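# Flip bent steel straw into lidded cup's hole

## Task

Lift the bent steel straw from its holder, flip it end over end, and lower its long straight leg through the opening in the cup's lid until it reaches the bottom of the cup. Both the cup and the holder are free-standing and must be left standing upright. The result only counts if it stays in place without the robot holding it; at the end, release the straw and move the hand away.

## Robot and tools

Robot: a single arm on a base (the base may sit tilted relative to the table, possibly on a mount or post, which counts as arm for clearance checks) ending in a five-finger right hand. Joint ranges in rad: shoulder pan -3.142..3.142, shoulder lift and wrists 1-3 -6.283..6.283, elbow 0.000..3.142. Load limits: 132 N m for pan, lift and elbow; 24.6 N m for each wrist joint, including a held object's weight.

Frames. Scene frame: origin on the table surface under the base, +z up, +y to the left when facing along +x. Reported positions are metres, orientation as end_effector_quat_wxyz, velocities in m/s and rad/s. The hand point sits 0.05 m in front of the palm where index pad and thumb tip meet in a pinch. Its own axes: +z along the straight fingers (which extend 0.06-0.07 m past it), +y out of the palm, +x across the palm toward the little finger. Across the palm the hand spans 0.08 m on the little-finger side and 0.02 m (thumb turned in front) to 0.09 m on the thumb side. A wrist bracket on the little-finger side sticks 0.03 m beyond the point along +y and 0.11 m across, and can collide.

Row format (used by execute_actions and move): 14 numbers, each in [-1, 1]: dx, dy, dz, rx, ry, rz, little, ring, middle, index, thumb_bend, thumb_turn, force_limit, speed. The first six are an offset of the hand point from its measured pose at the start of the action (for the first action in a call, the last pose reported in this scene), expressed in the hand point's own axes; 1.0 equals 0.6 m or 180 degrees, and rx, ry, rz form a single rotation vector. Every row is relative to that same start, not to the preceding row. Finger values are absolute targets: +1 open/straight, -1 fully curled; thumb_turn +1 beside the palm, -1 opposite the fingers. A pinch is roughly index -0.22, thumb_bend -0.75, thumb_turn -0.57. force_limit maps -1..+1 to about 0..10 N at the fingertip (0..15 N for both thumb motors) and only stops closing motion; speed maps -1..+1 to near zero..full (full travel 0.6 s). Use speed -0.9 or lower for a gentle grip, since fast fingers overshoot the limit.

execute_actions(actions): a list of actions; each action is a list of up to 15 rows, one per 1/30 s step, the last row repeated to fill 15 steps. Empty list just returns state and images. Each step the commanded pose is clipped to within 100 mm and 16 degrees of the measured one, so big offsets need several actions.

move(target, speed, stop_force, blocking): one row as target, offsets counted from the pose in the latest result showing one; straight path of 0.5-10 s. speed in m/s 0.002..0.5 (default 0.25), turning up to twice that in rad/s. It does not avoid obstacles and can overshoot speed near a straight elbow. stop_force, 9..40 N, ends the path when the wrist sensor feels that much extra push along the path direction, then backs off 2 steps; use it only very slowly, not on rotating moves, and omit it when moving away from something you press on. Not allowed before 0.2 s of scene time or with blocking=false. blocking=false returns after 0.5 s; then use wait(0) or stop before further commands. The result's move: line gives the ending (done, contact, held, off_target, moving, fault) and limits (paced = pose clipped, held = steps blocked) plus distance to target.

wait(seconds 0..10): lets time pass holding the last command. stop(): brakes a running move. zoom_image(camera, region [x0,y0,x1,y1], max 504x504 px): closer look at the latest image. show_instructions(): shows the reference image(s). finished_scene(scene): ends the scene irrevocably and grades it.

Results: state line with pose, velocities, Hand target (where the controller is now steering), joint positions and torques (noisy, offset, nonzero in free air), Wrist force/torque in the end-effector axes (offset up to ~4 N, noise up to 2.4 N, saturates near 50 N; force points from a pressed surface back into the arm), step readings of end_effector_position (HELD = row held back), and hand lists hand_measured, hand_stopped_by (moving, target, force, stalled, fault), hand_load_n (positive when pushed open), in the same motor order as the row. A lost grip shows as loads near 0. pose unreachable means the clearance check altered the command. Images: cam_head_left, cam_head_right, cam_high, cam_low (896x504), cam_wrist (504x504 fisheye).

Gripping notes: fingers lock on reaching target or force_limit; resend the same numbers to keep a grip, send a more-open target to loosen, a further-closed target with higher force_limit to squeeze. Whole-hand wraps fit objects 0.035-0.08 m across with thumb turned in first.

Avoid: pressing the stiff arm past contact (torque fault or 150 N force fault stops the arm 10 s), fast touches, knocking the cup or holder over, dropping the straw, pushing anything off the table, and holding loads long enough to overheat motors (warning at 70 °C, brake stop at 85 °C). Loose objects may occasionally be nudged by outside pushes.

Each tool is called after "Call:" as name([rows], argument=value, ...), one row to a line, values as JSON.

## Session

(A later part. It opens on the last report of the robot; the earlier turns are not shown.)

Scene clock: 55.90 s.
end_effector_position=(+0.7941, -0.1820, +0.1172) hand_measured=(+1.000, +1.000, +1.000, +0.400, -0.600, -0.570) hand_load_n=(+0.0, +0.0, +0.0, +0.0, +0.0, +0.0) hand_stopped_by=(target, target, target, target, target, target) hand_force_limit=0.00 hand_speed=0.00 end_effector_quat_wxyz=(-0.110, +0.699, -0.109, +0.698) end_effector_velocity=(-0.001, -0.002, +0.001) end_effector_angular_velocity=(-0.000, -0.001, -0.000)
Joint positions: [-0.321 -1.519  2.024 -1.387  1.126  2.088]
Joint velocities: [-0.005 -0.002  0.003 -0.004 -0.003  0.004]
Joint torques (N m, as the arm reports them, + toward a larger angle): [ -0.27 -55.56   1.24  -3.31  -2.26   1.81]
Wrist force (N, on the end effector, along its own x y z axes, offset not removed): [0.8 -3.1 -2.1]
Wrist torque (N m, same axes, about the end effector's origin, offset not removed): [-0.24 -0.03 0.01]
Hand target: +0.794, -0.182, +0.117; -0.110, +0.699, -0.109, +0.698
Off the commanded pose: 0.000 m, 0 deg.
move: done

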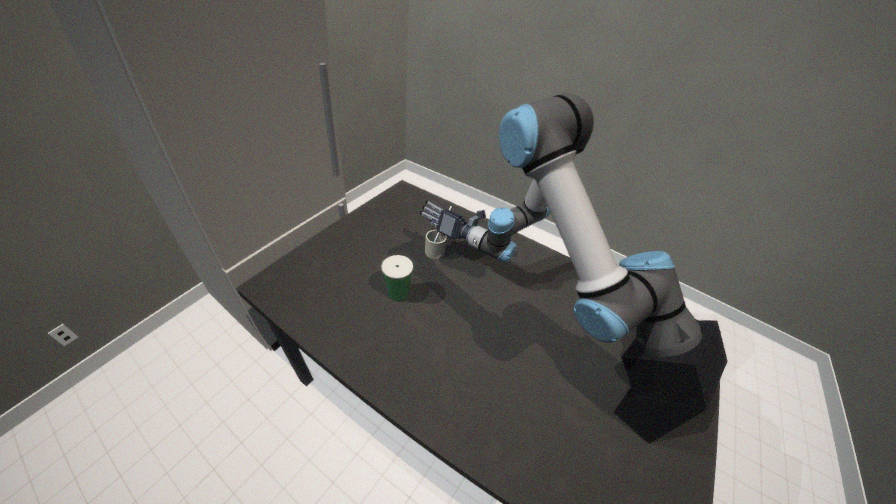

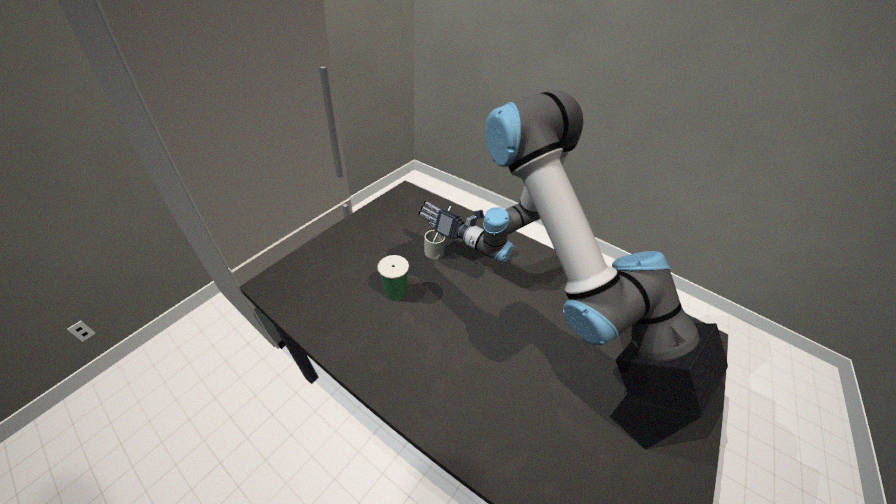

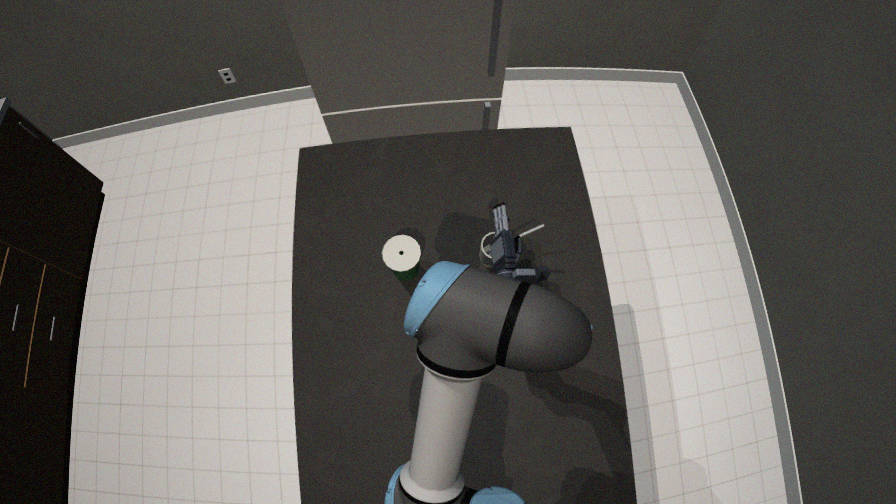

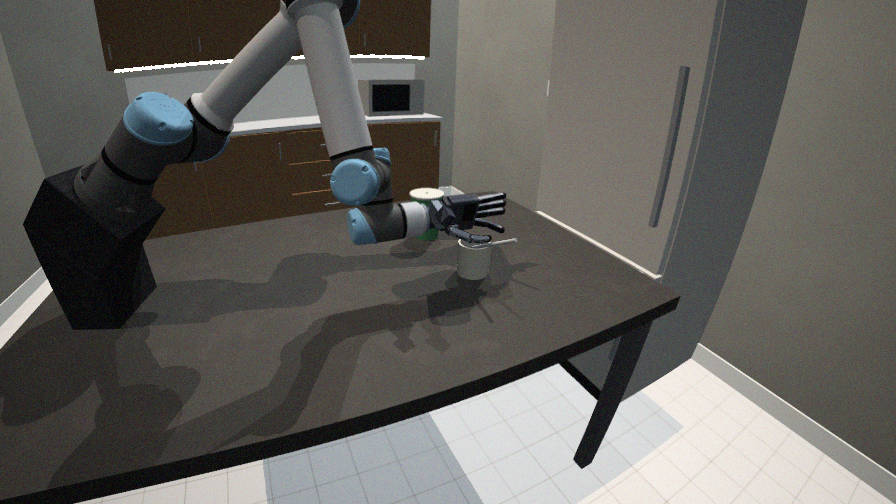

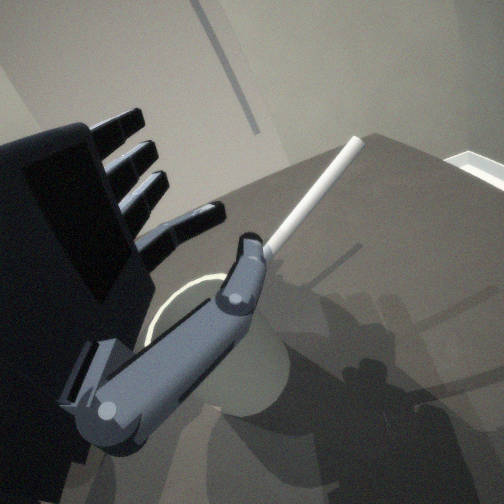

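Call:
move(target=[0.003,0.01,-0.017,0,0,0,1,1,1,0.4,-0.6,-0.57,0,0], speed=0.03)

Call:
move(target=[-0.019,0.006,0,0,0,0,1,1,1,0.4,-0.6,-0.57,0,0], speed=0.02)

Call:
zoom_image(camera="cam_high", region=[460,180,580,300])

Call:
zoom_image(camera="cam_low", region=[420,170,560,290])

Scene clock: 60.47 s.
end_effector_position=(+0.7841, -0.1882, +0.1171) hand_measured=(+1.000, +1.000, +1.000, +0.400, -0.600, -0.570) hand_load_n=(+0.0, +0.0, +0.0, +0.0, +0.0, +0.0) hand_stopped_by=(target, target, target, target, target, target) hand_force_limit=0.00 hand_speed=0.00 end_effector_quat_wxyz=(-0.110, +0.699, -0.109, +0.698) end_effector_velocity=(-0.002, -0.001, -0.000) end_effector_angular_velocity=(-0.000, -0.000, -0.000)
Joint positions: [-0.343 -1.525  2.049 -1.415  1.112  2.107]
Joint velocities: [-0.004 -0.     0.004 -0.006 -0.002  0.003]
Joint torques (N m, as the arm reports them, + toward a larger angle): [ -0.45 -53.94   1.18  -3.69  -2.25   1.42]
Wrist force (N, on the end effector, along its own x y z axes, offset not removed): [1.9 -2.5 -0.9]
Wrist torque (N m, same axes, about the end effector's origin, offset not removed): [-0.44 -0.51 0.17]
Hand target: +0.784, -0.188, +0.117; -0.110, +0.699, -0.109, +0.698
Off the commanded pose: 0.000 m, 0 deg.
move: done

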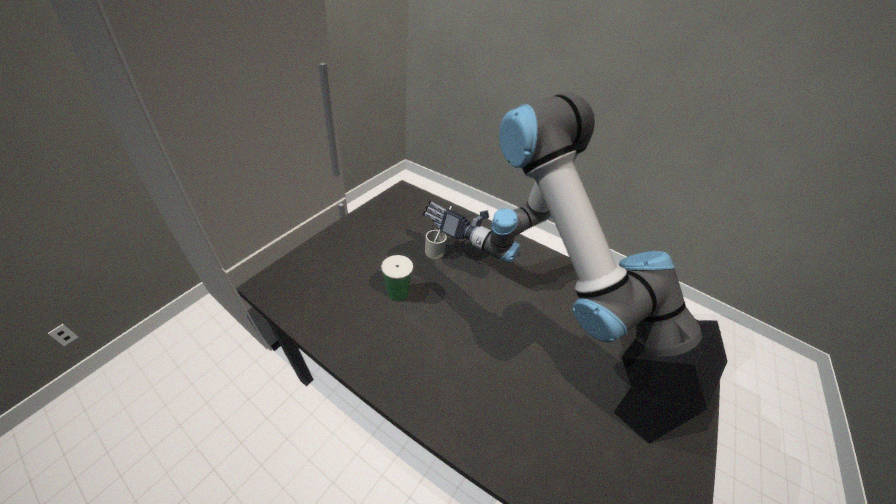

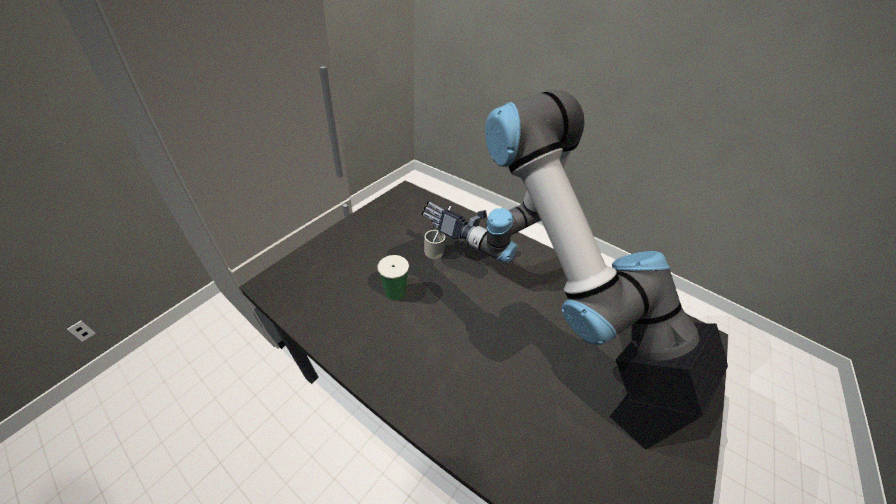

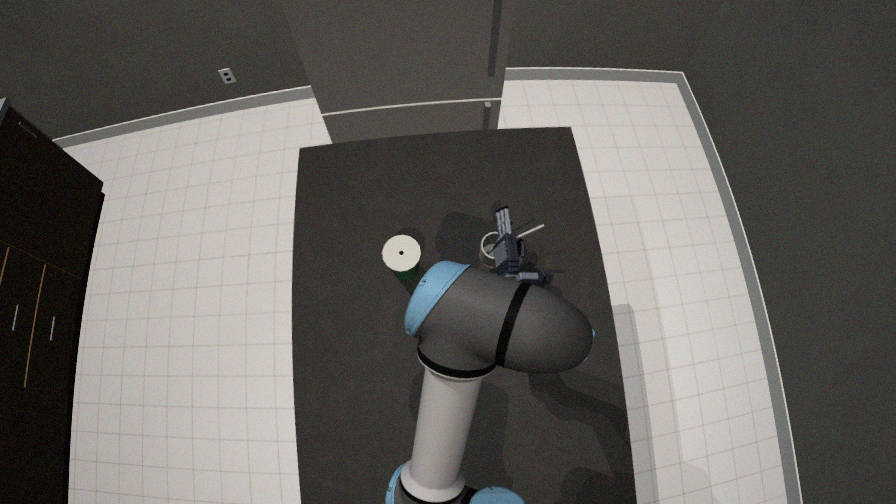

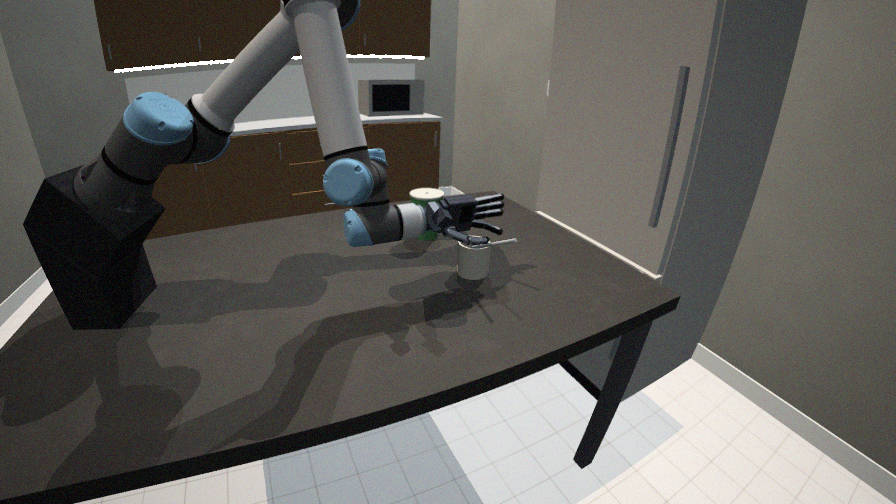

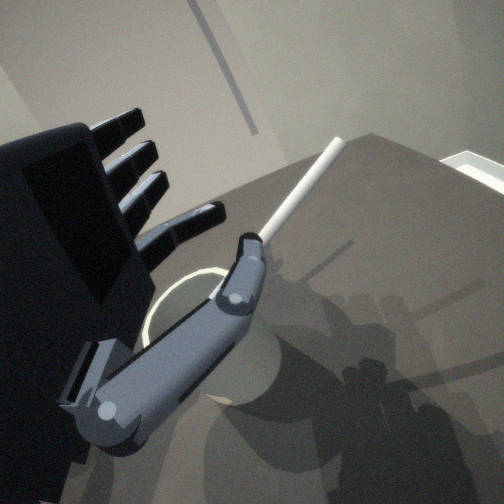

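Scene clock: 61.37 s.
end_effector_position=(+0.7840, -0.1881, +0.1053) hand_measured=(+1.000, +1.000, +1.000, +0.400, -0.600, -0.570) hand_load_n=(+0.0, +0.0, +0.0, +0.0, +0.0, +0.0) hand_stopped_by=(target, target, target, target, target, target) hand_force_limit=0.00 hand_speed=0.00 end_effector_quat_wxyz=(-0.110, +0.699, -0.109, +0.698) end_effector_velocity=(+0.000, -0.001, -0.002) end_effector_angular_velocity=(-0.001, -0.001, -0.001)
Joint positions: [-0.338 -1.494  2.039 -1.434  1.116  2.103]
Joint velocities: [ 0.     0.005 -0.002 -0.003  0.001 -0.001]
Joint torques (N m, as the arm reports them, + toward a larger angle): [ 11.58 -27.21 -17.13  -3.85   2.74  -1.42]
Wrist force (N, on the end effector, along its own x y z axes, offset not removed): [-2.4 -2.8 -2.0]
Wrist torque (N m, same axes, about the end effector's origin, offset not removed): [-0.22 0.40 -0.04]
Hand target: +0.784, -0.188, +0.105; -0.110, +0.699, -0.109, +0.698
Off the commanded pose: 0.000 m, 0 deg.
move: done

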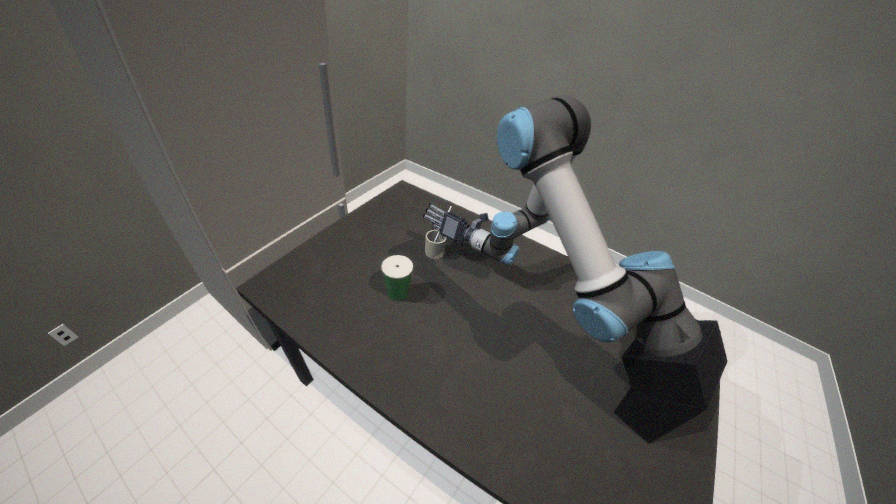

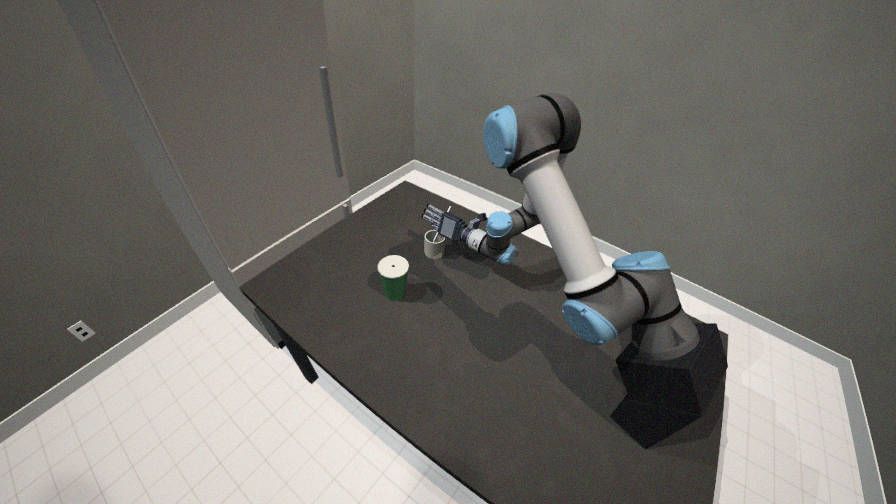

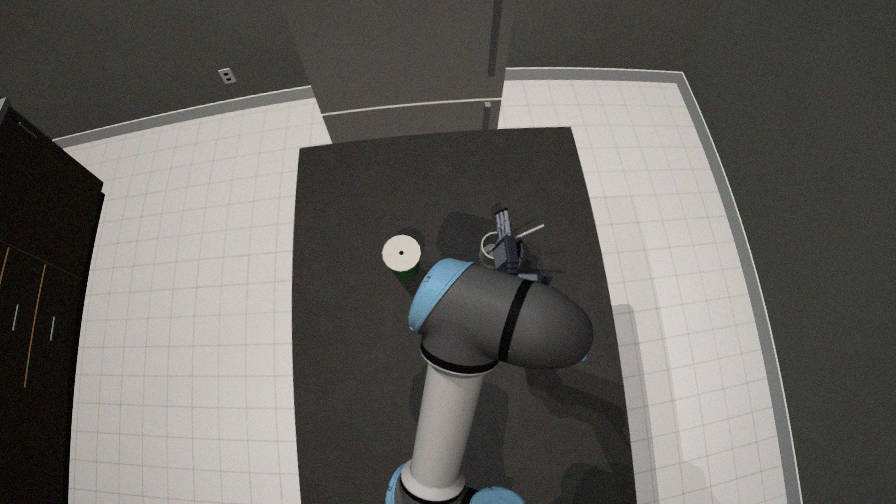

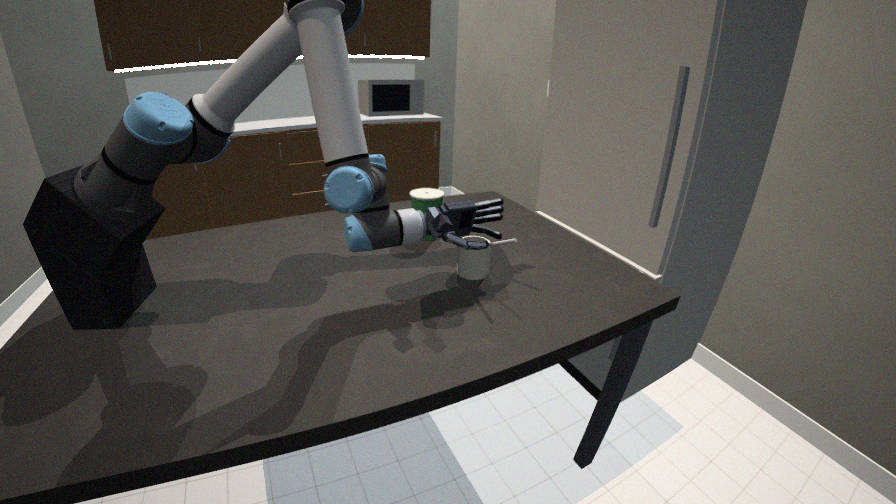

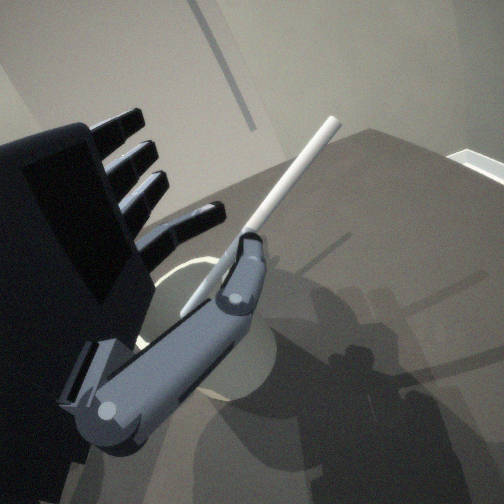

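Region (460, 180, 580, 300) of cam_high's 896x504 image, scaled by 4.200, with more detail than that image has.

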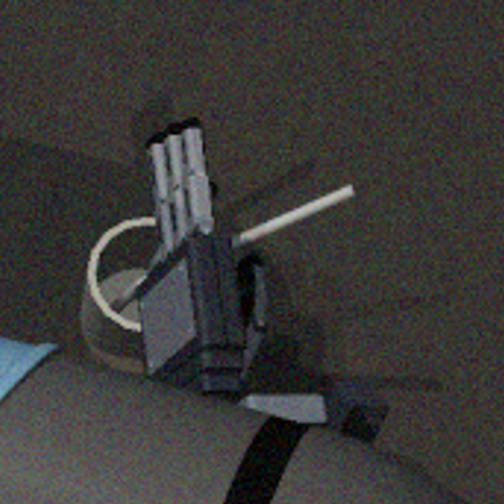

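Region (420, 170, 560, 290) of cam_low's 896x504 image, scaled by 3.600, with more detail than that image has; it fills the top 432 rows of this view, and the rest is white.

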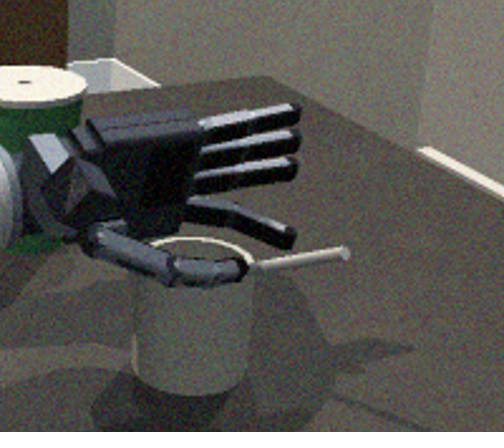

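Call:
move(target=[-0.008,0,0.01,0,0,0,1,1,1,0.1,-0.7,-0.57,0,-0.5], speed=0.02)

Call:
zoom_image(camera="cam_wrist", region=[150,130,350,330])

Call:
zoom_image(camera="cam_low", region=[440,190,540,280])

Scene clock: 64.63 s.
end_effector_position=(+0.7898, -0.1867, +0.1009) hand_measured=(+1.000, +1.000, +1.000, +0.100, -0.700, -0.570) hand_load_n=(+0.0, +0.0, +0.0, +0.0, +0.0, +0.0) hand_stopped_by=(target, target, target, target, target, target) hand_force_limit=0.00 hand_speed=-0.50 end_effector_quat_wxyz=(-0.110, +0.699, -0.109, +0.698) end_effector_velocity=(+0.002, +0.001, -0.001) end_effector_angular_velocity=(-0.001, -0.002, +0.000)
Joint positions: [-0.327 -1.479  2.019 -1.426  1.122  2.094]
Joint velocities: [ 0.003  0.004 -0.007  0.002  0.002 -0.003]
Joint torques (N m, as the arm reports them, + toward a larger angle): [ 13.73 -26.77 -13.71  -0.1    2.78  -1.13]
Wrist force (N, on the end effector, along its own x y z axes, offset not removed): [-4.3 -3.0 -2.1]
Wrist torque (N m, same axes, about the end effector's origin, offset not removed): [-0.36 0.78 -0.38]
Hand target: +0.790, -0.187, +0.101; -0.110, +0.699, -0.109, +0.698
Off the commanded pose: 0.000 m, 0 deg.
move: done

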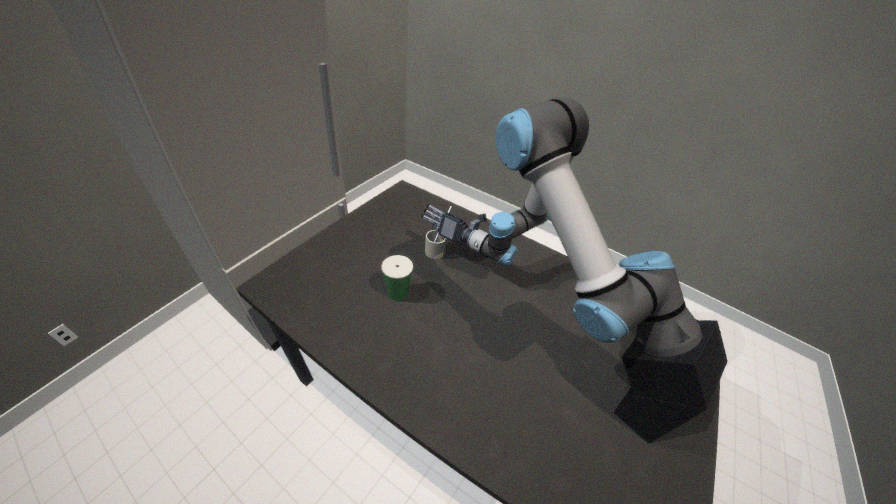

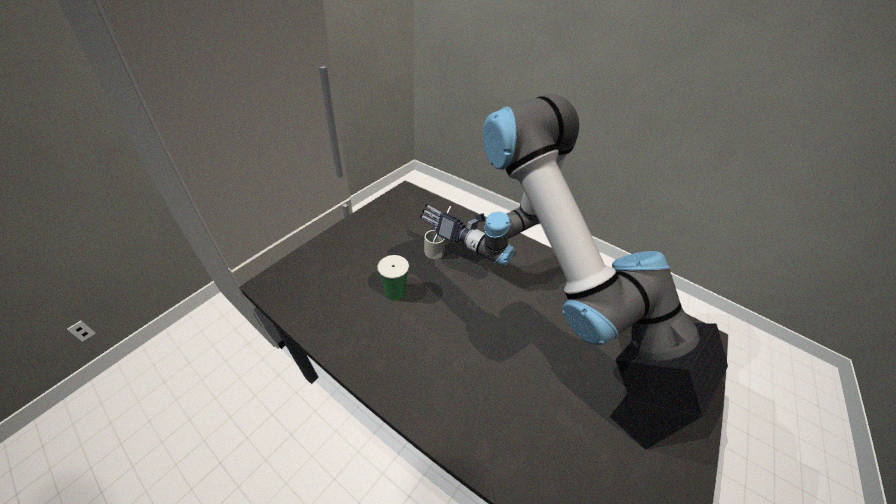

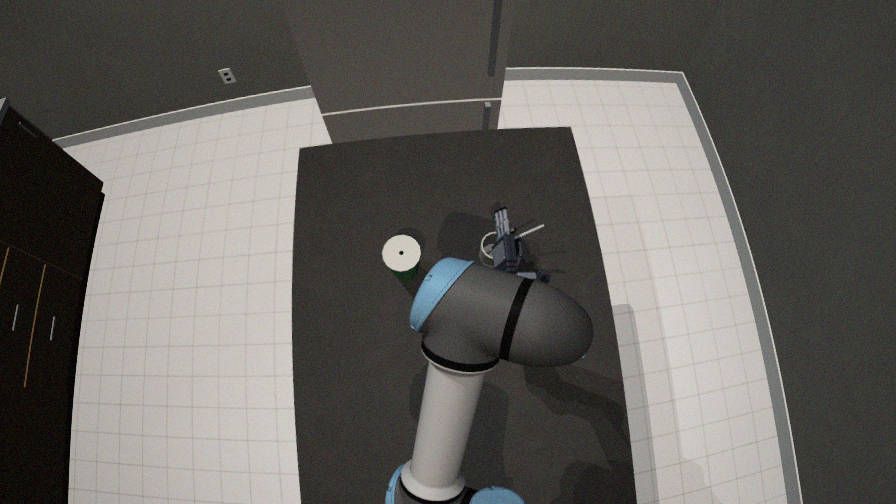

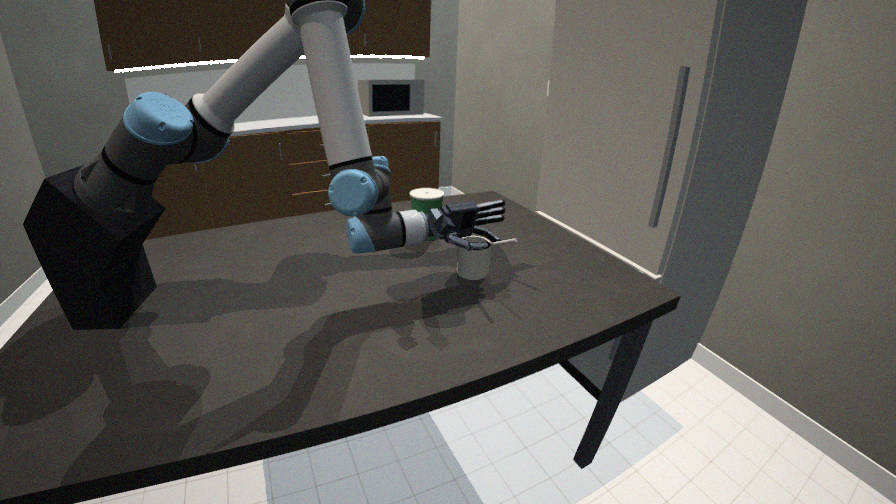

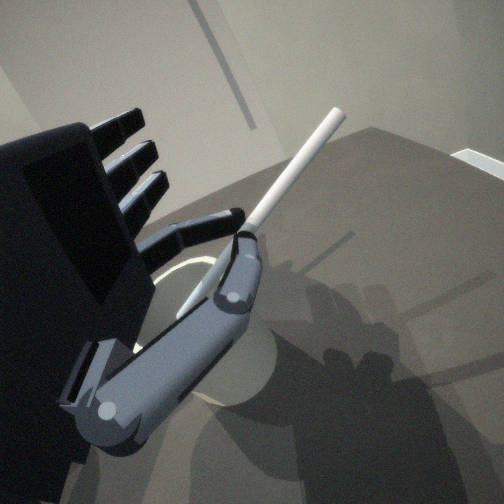

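Region (150, 130, 350, 330) of cam_wrist's 504x504 image, scaled by 2.520, with more detail than that image has.

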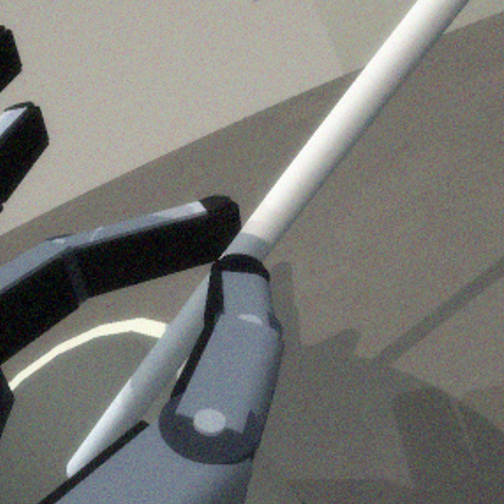

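Region (440, 190, 540, 280) of cam_low's 896x504 image, scaled by 5.040, with more detail than that image has; it fills the top 454 rows of this view, and the rest is white.

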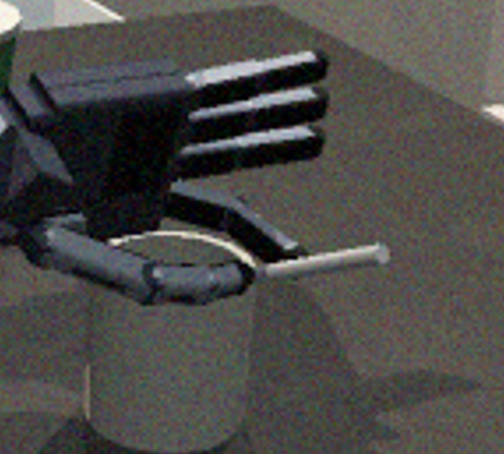

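Slightly deeper, then close.

Call:
move(target=[-0.003,0.004,0.002,0,0,0,1,1,1,-0.4,-0.75,-0.57,0.6,-0.85], speed=0.02)

Call:
move(target=[0.05,0.03,0,0,0,0,1,1,1,-0.4,-0.75,-0.57,0.6,-0.85], speed=0.04)

Scene clock: 68.47 s.
end_effector_position=(+0.7910, -0.1884, +0.0984) hand_measured=(+1.000, +1.000, +1.000, -0.114, -0.750, -0.570) hand_load_n=(+0.0, +0.0, +0.0, +8.0, +0.5, +0.0) hand_stopped_by=(target, target, target, force, target, target) hand_force_limit=0.60 hand_speed=-0.85 end_effector_quat_wxyz=(-0.110, +0.699, -0.109, +0.698) end_effector_velocity=(-0.000, +0.000, -0.000) end_effector_angular_velocity=(+0.000, -0.000, +0.001)
Joint positions: [-0.329 -1.472  2.013 -1.427  1.122  2.095]
Joint velocities: [ 0.     0.001  0.    -0.001 -0.     0.   ]
Joint torques (N m, as the arm reports them, + toward a larger angle): [  0.46 -27.41 -15.49  -3.39  -2.42   1.47]
Wrist force (N, on the end effector, along its own x y z axes, offset not removed): [0.4 -1.0 1.7]
Wrist torque (N m, same axes, about the end effector's origin, offset not removed): [-0.34 -0.04 -0.05]
Hand target: +0.791, -0.188, +0.098; -0.110, +0.699, -0.109, +0.698
Off the commanded pose: 0.000 m, 0 deg.
move: done

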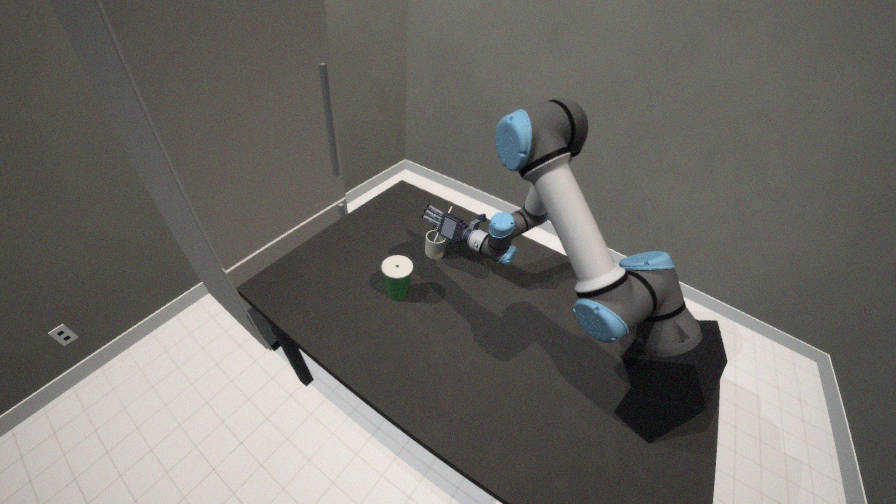

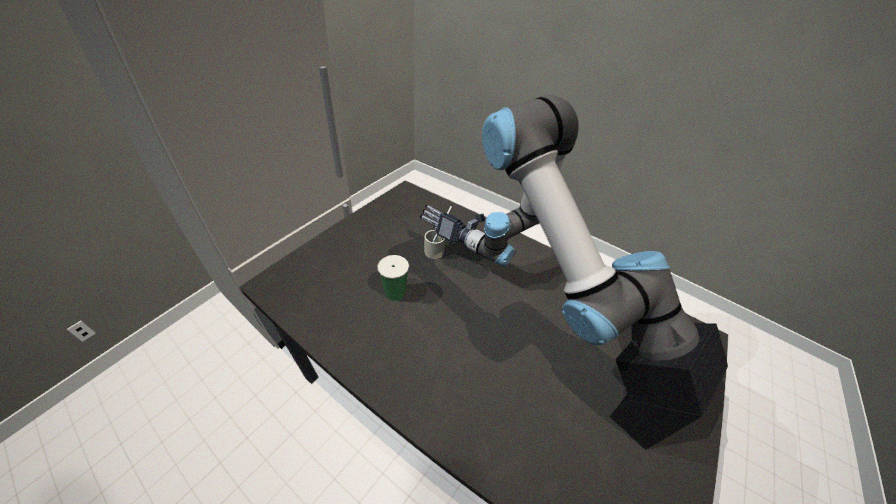

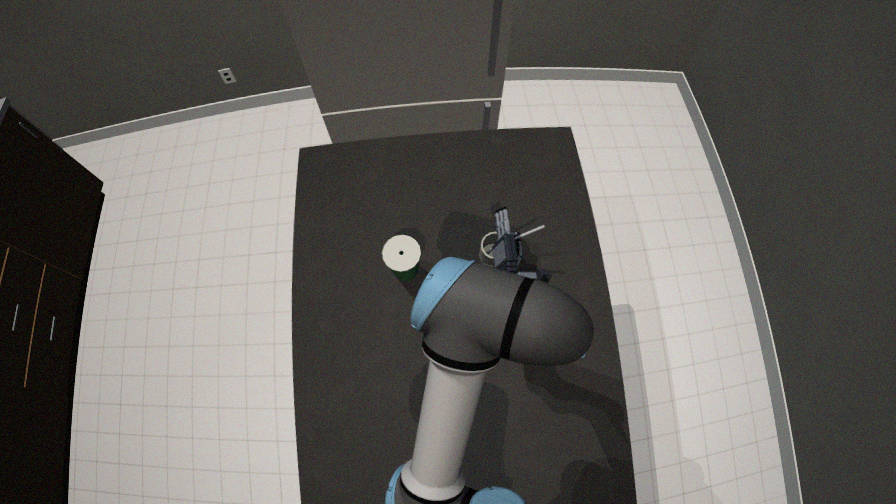

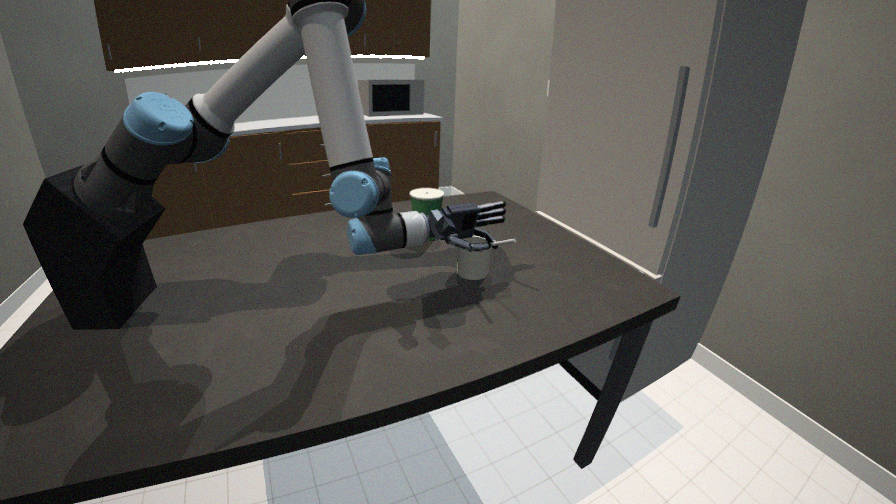

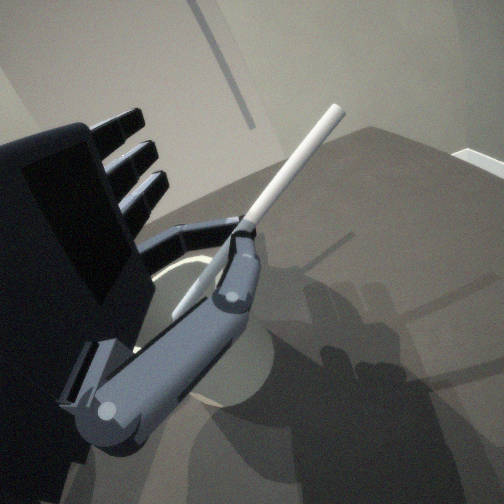

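Scene clock: 69.70 s.
end_effector_position=(+0.7912, -0.2146, +0.1213) hand_measured=(+1.000, +1.000, +1.000, -0.114, -0.750, -0.570) hand_load_n=(+0.0, +0.0, +0.0, +7.0, +1.5, +1.5) hand_stopped_by=(target, target, target, force, target, target) hand_force_limit=0.60 hand_speed=-0.85 end_effector_quat_wxyz=(-0.110, +0.699, -0.109, +0.698) end_effector_velocity=(+0.000, -0.002, +0.002) end_effector_angular_velocity=(-0.001, -0.001, +0.000)
Joint positions: [-0.39  -1.527  2.017 -1.4    1.083  2.148]
Joint velocities: [-0.004 -0.004  0.001  0.    -0.002  0.004]
Joint torques (N m, as the arm reports them, + toward a larger angle): [ -2.73 -53.26   0.83  -0.17  -2.41   1.43]
Wrist force (N, on the end effector, along its own x y z axes, offset not removed): [-2.4 1.3 -7.1]
Wrist torque (N m, same axes, about the end effector's origin, offset not removed): [0.65 0.60 -0.20]
Hand target: +0.791, -0.215, +0.121; -0.110, +0.699, -0.109, +0.698
Off the commanded pose: 0.000 m, 0 deg.
move: done

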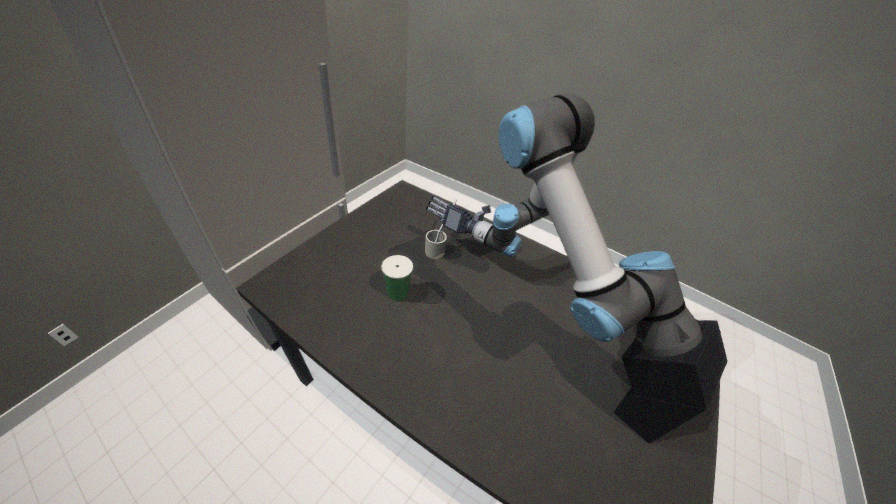

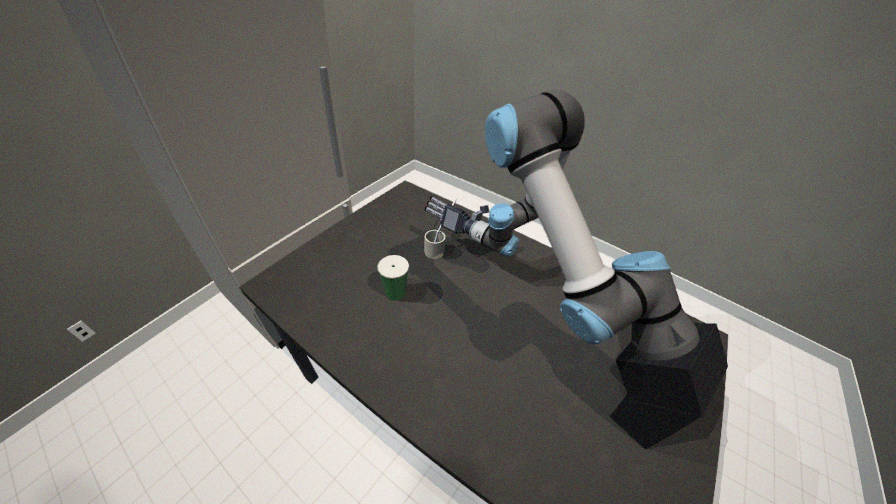

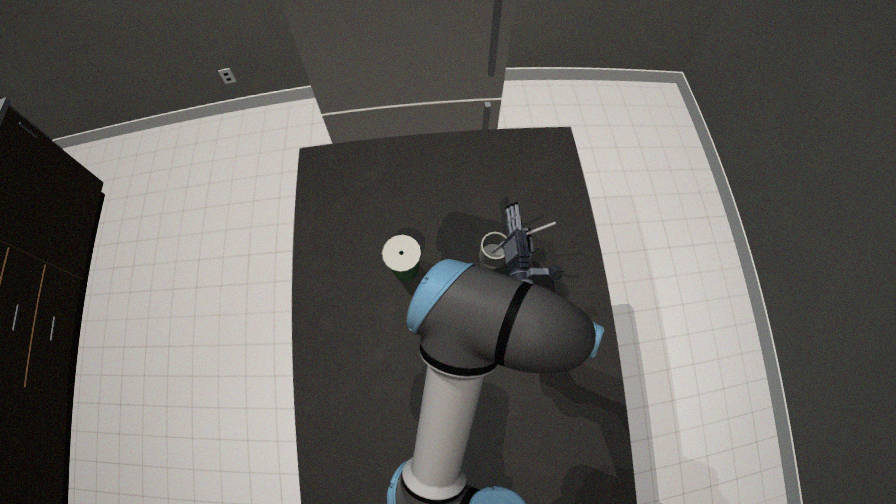

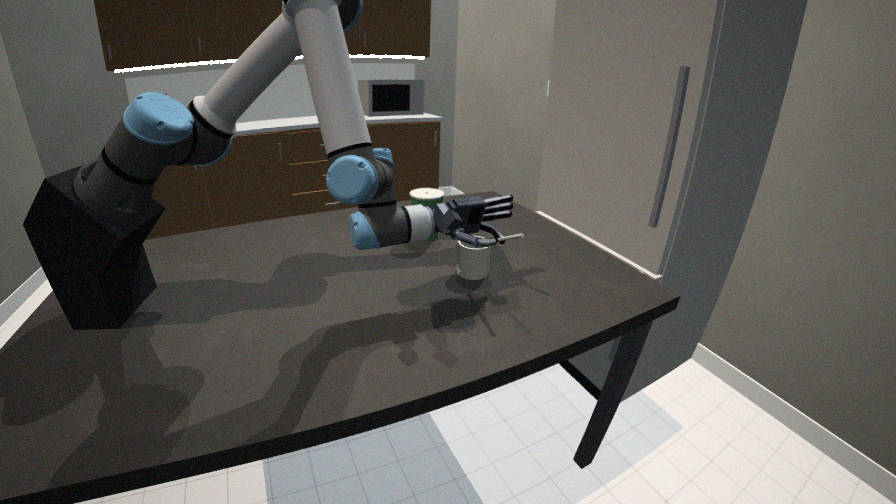

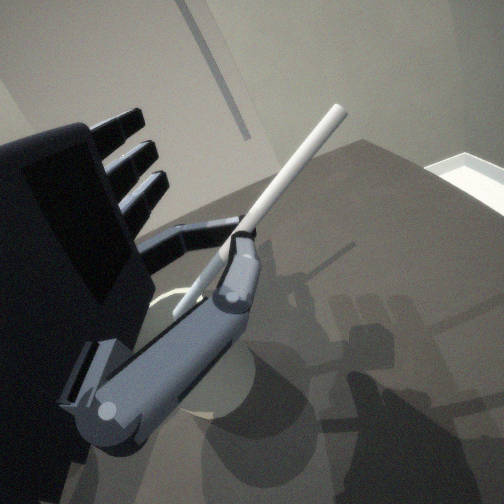

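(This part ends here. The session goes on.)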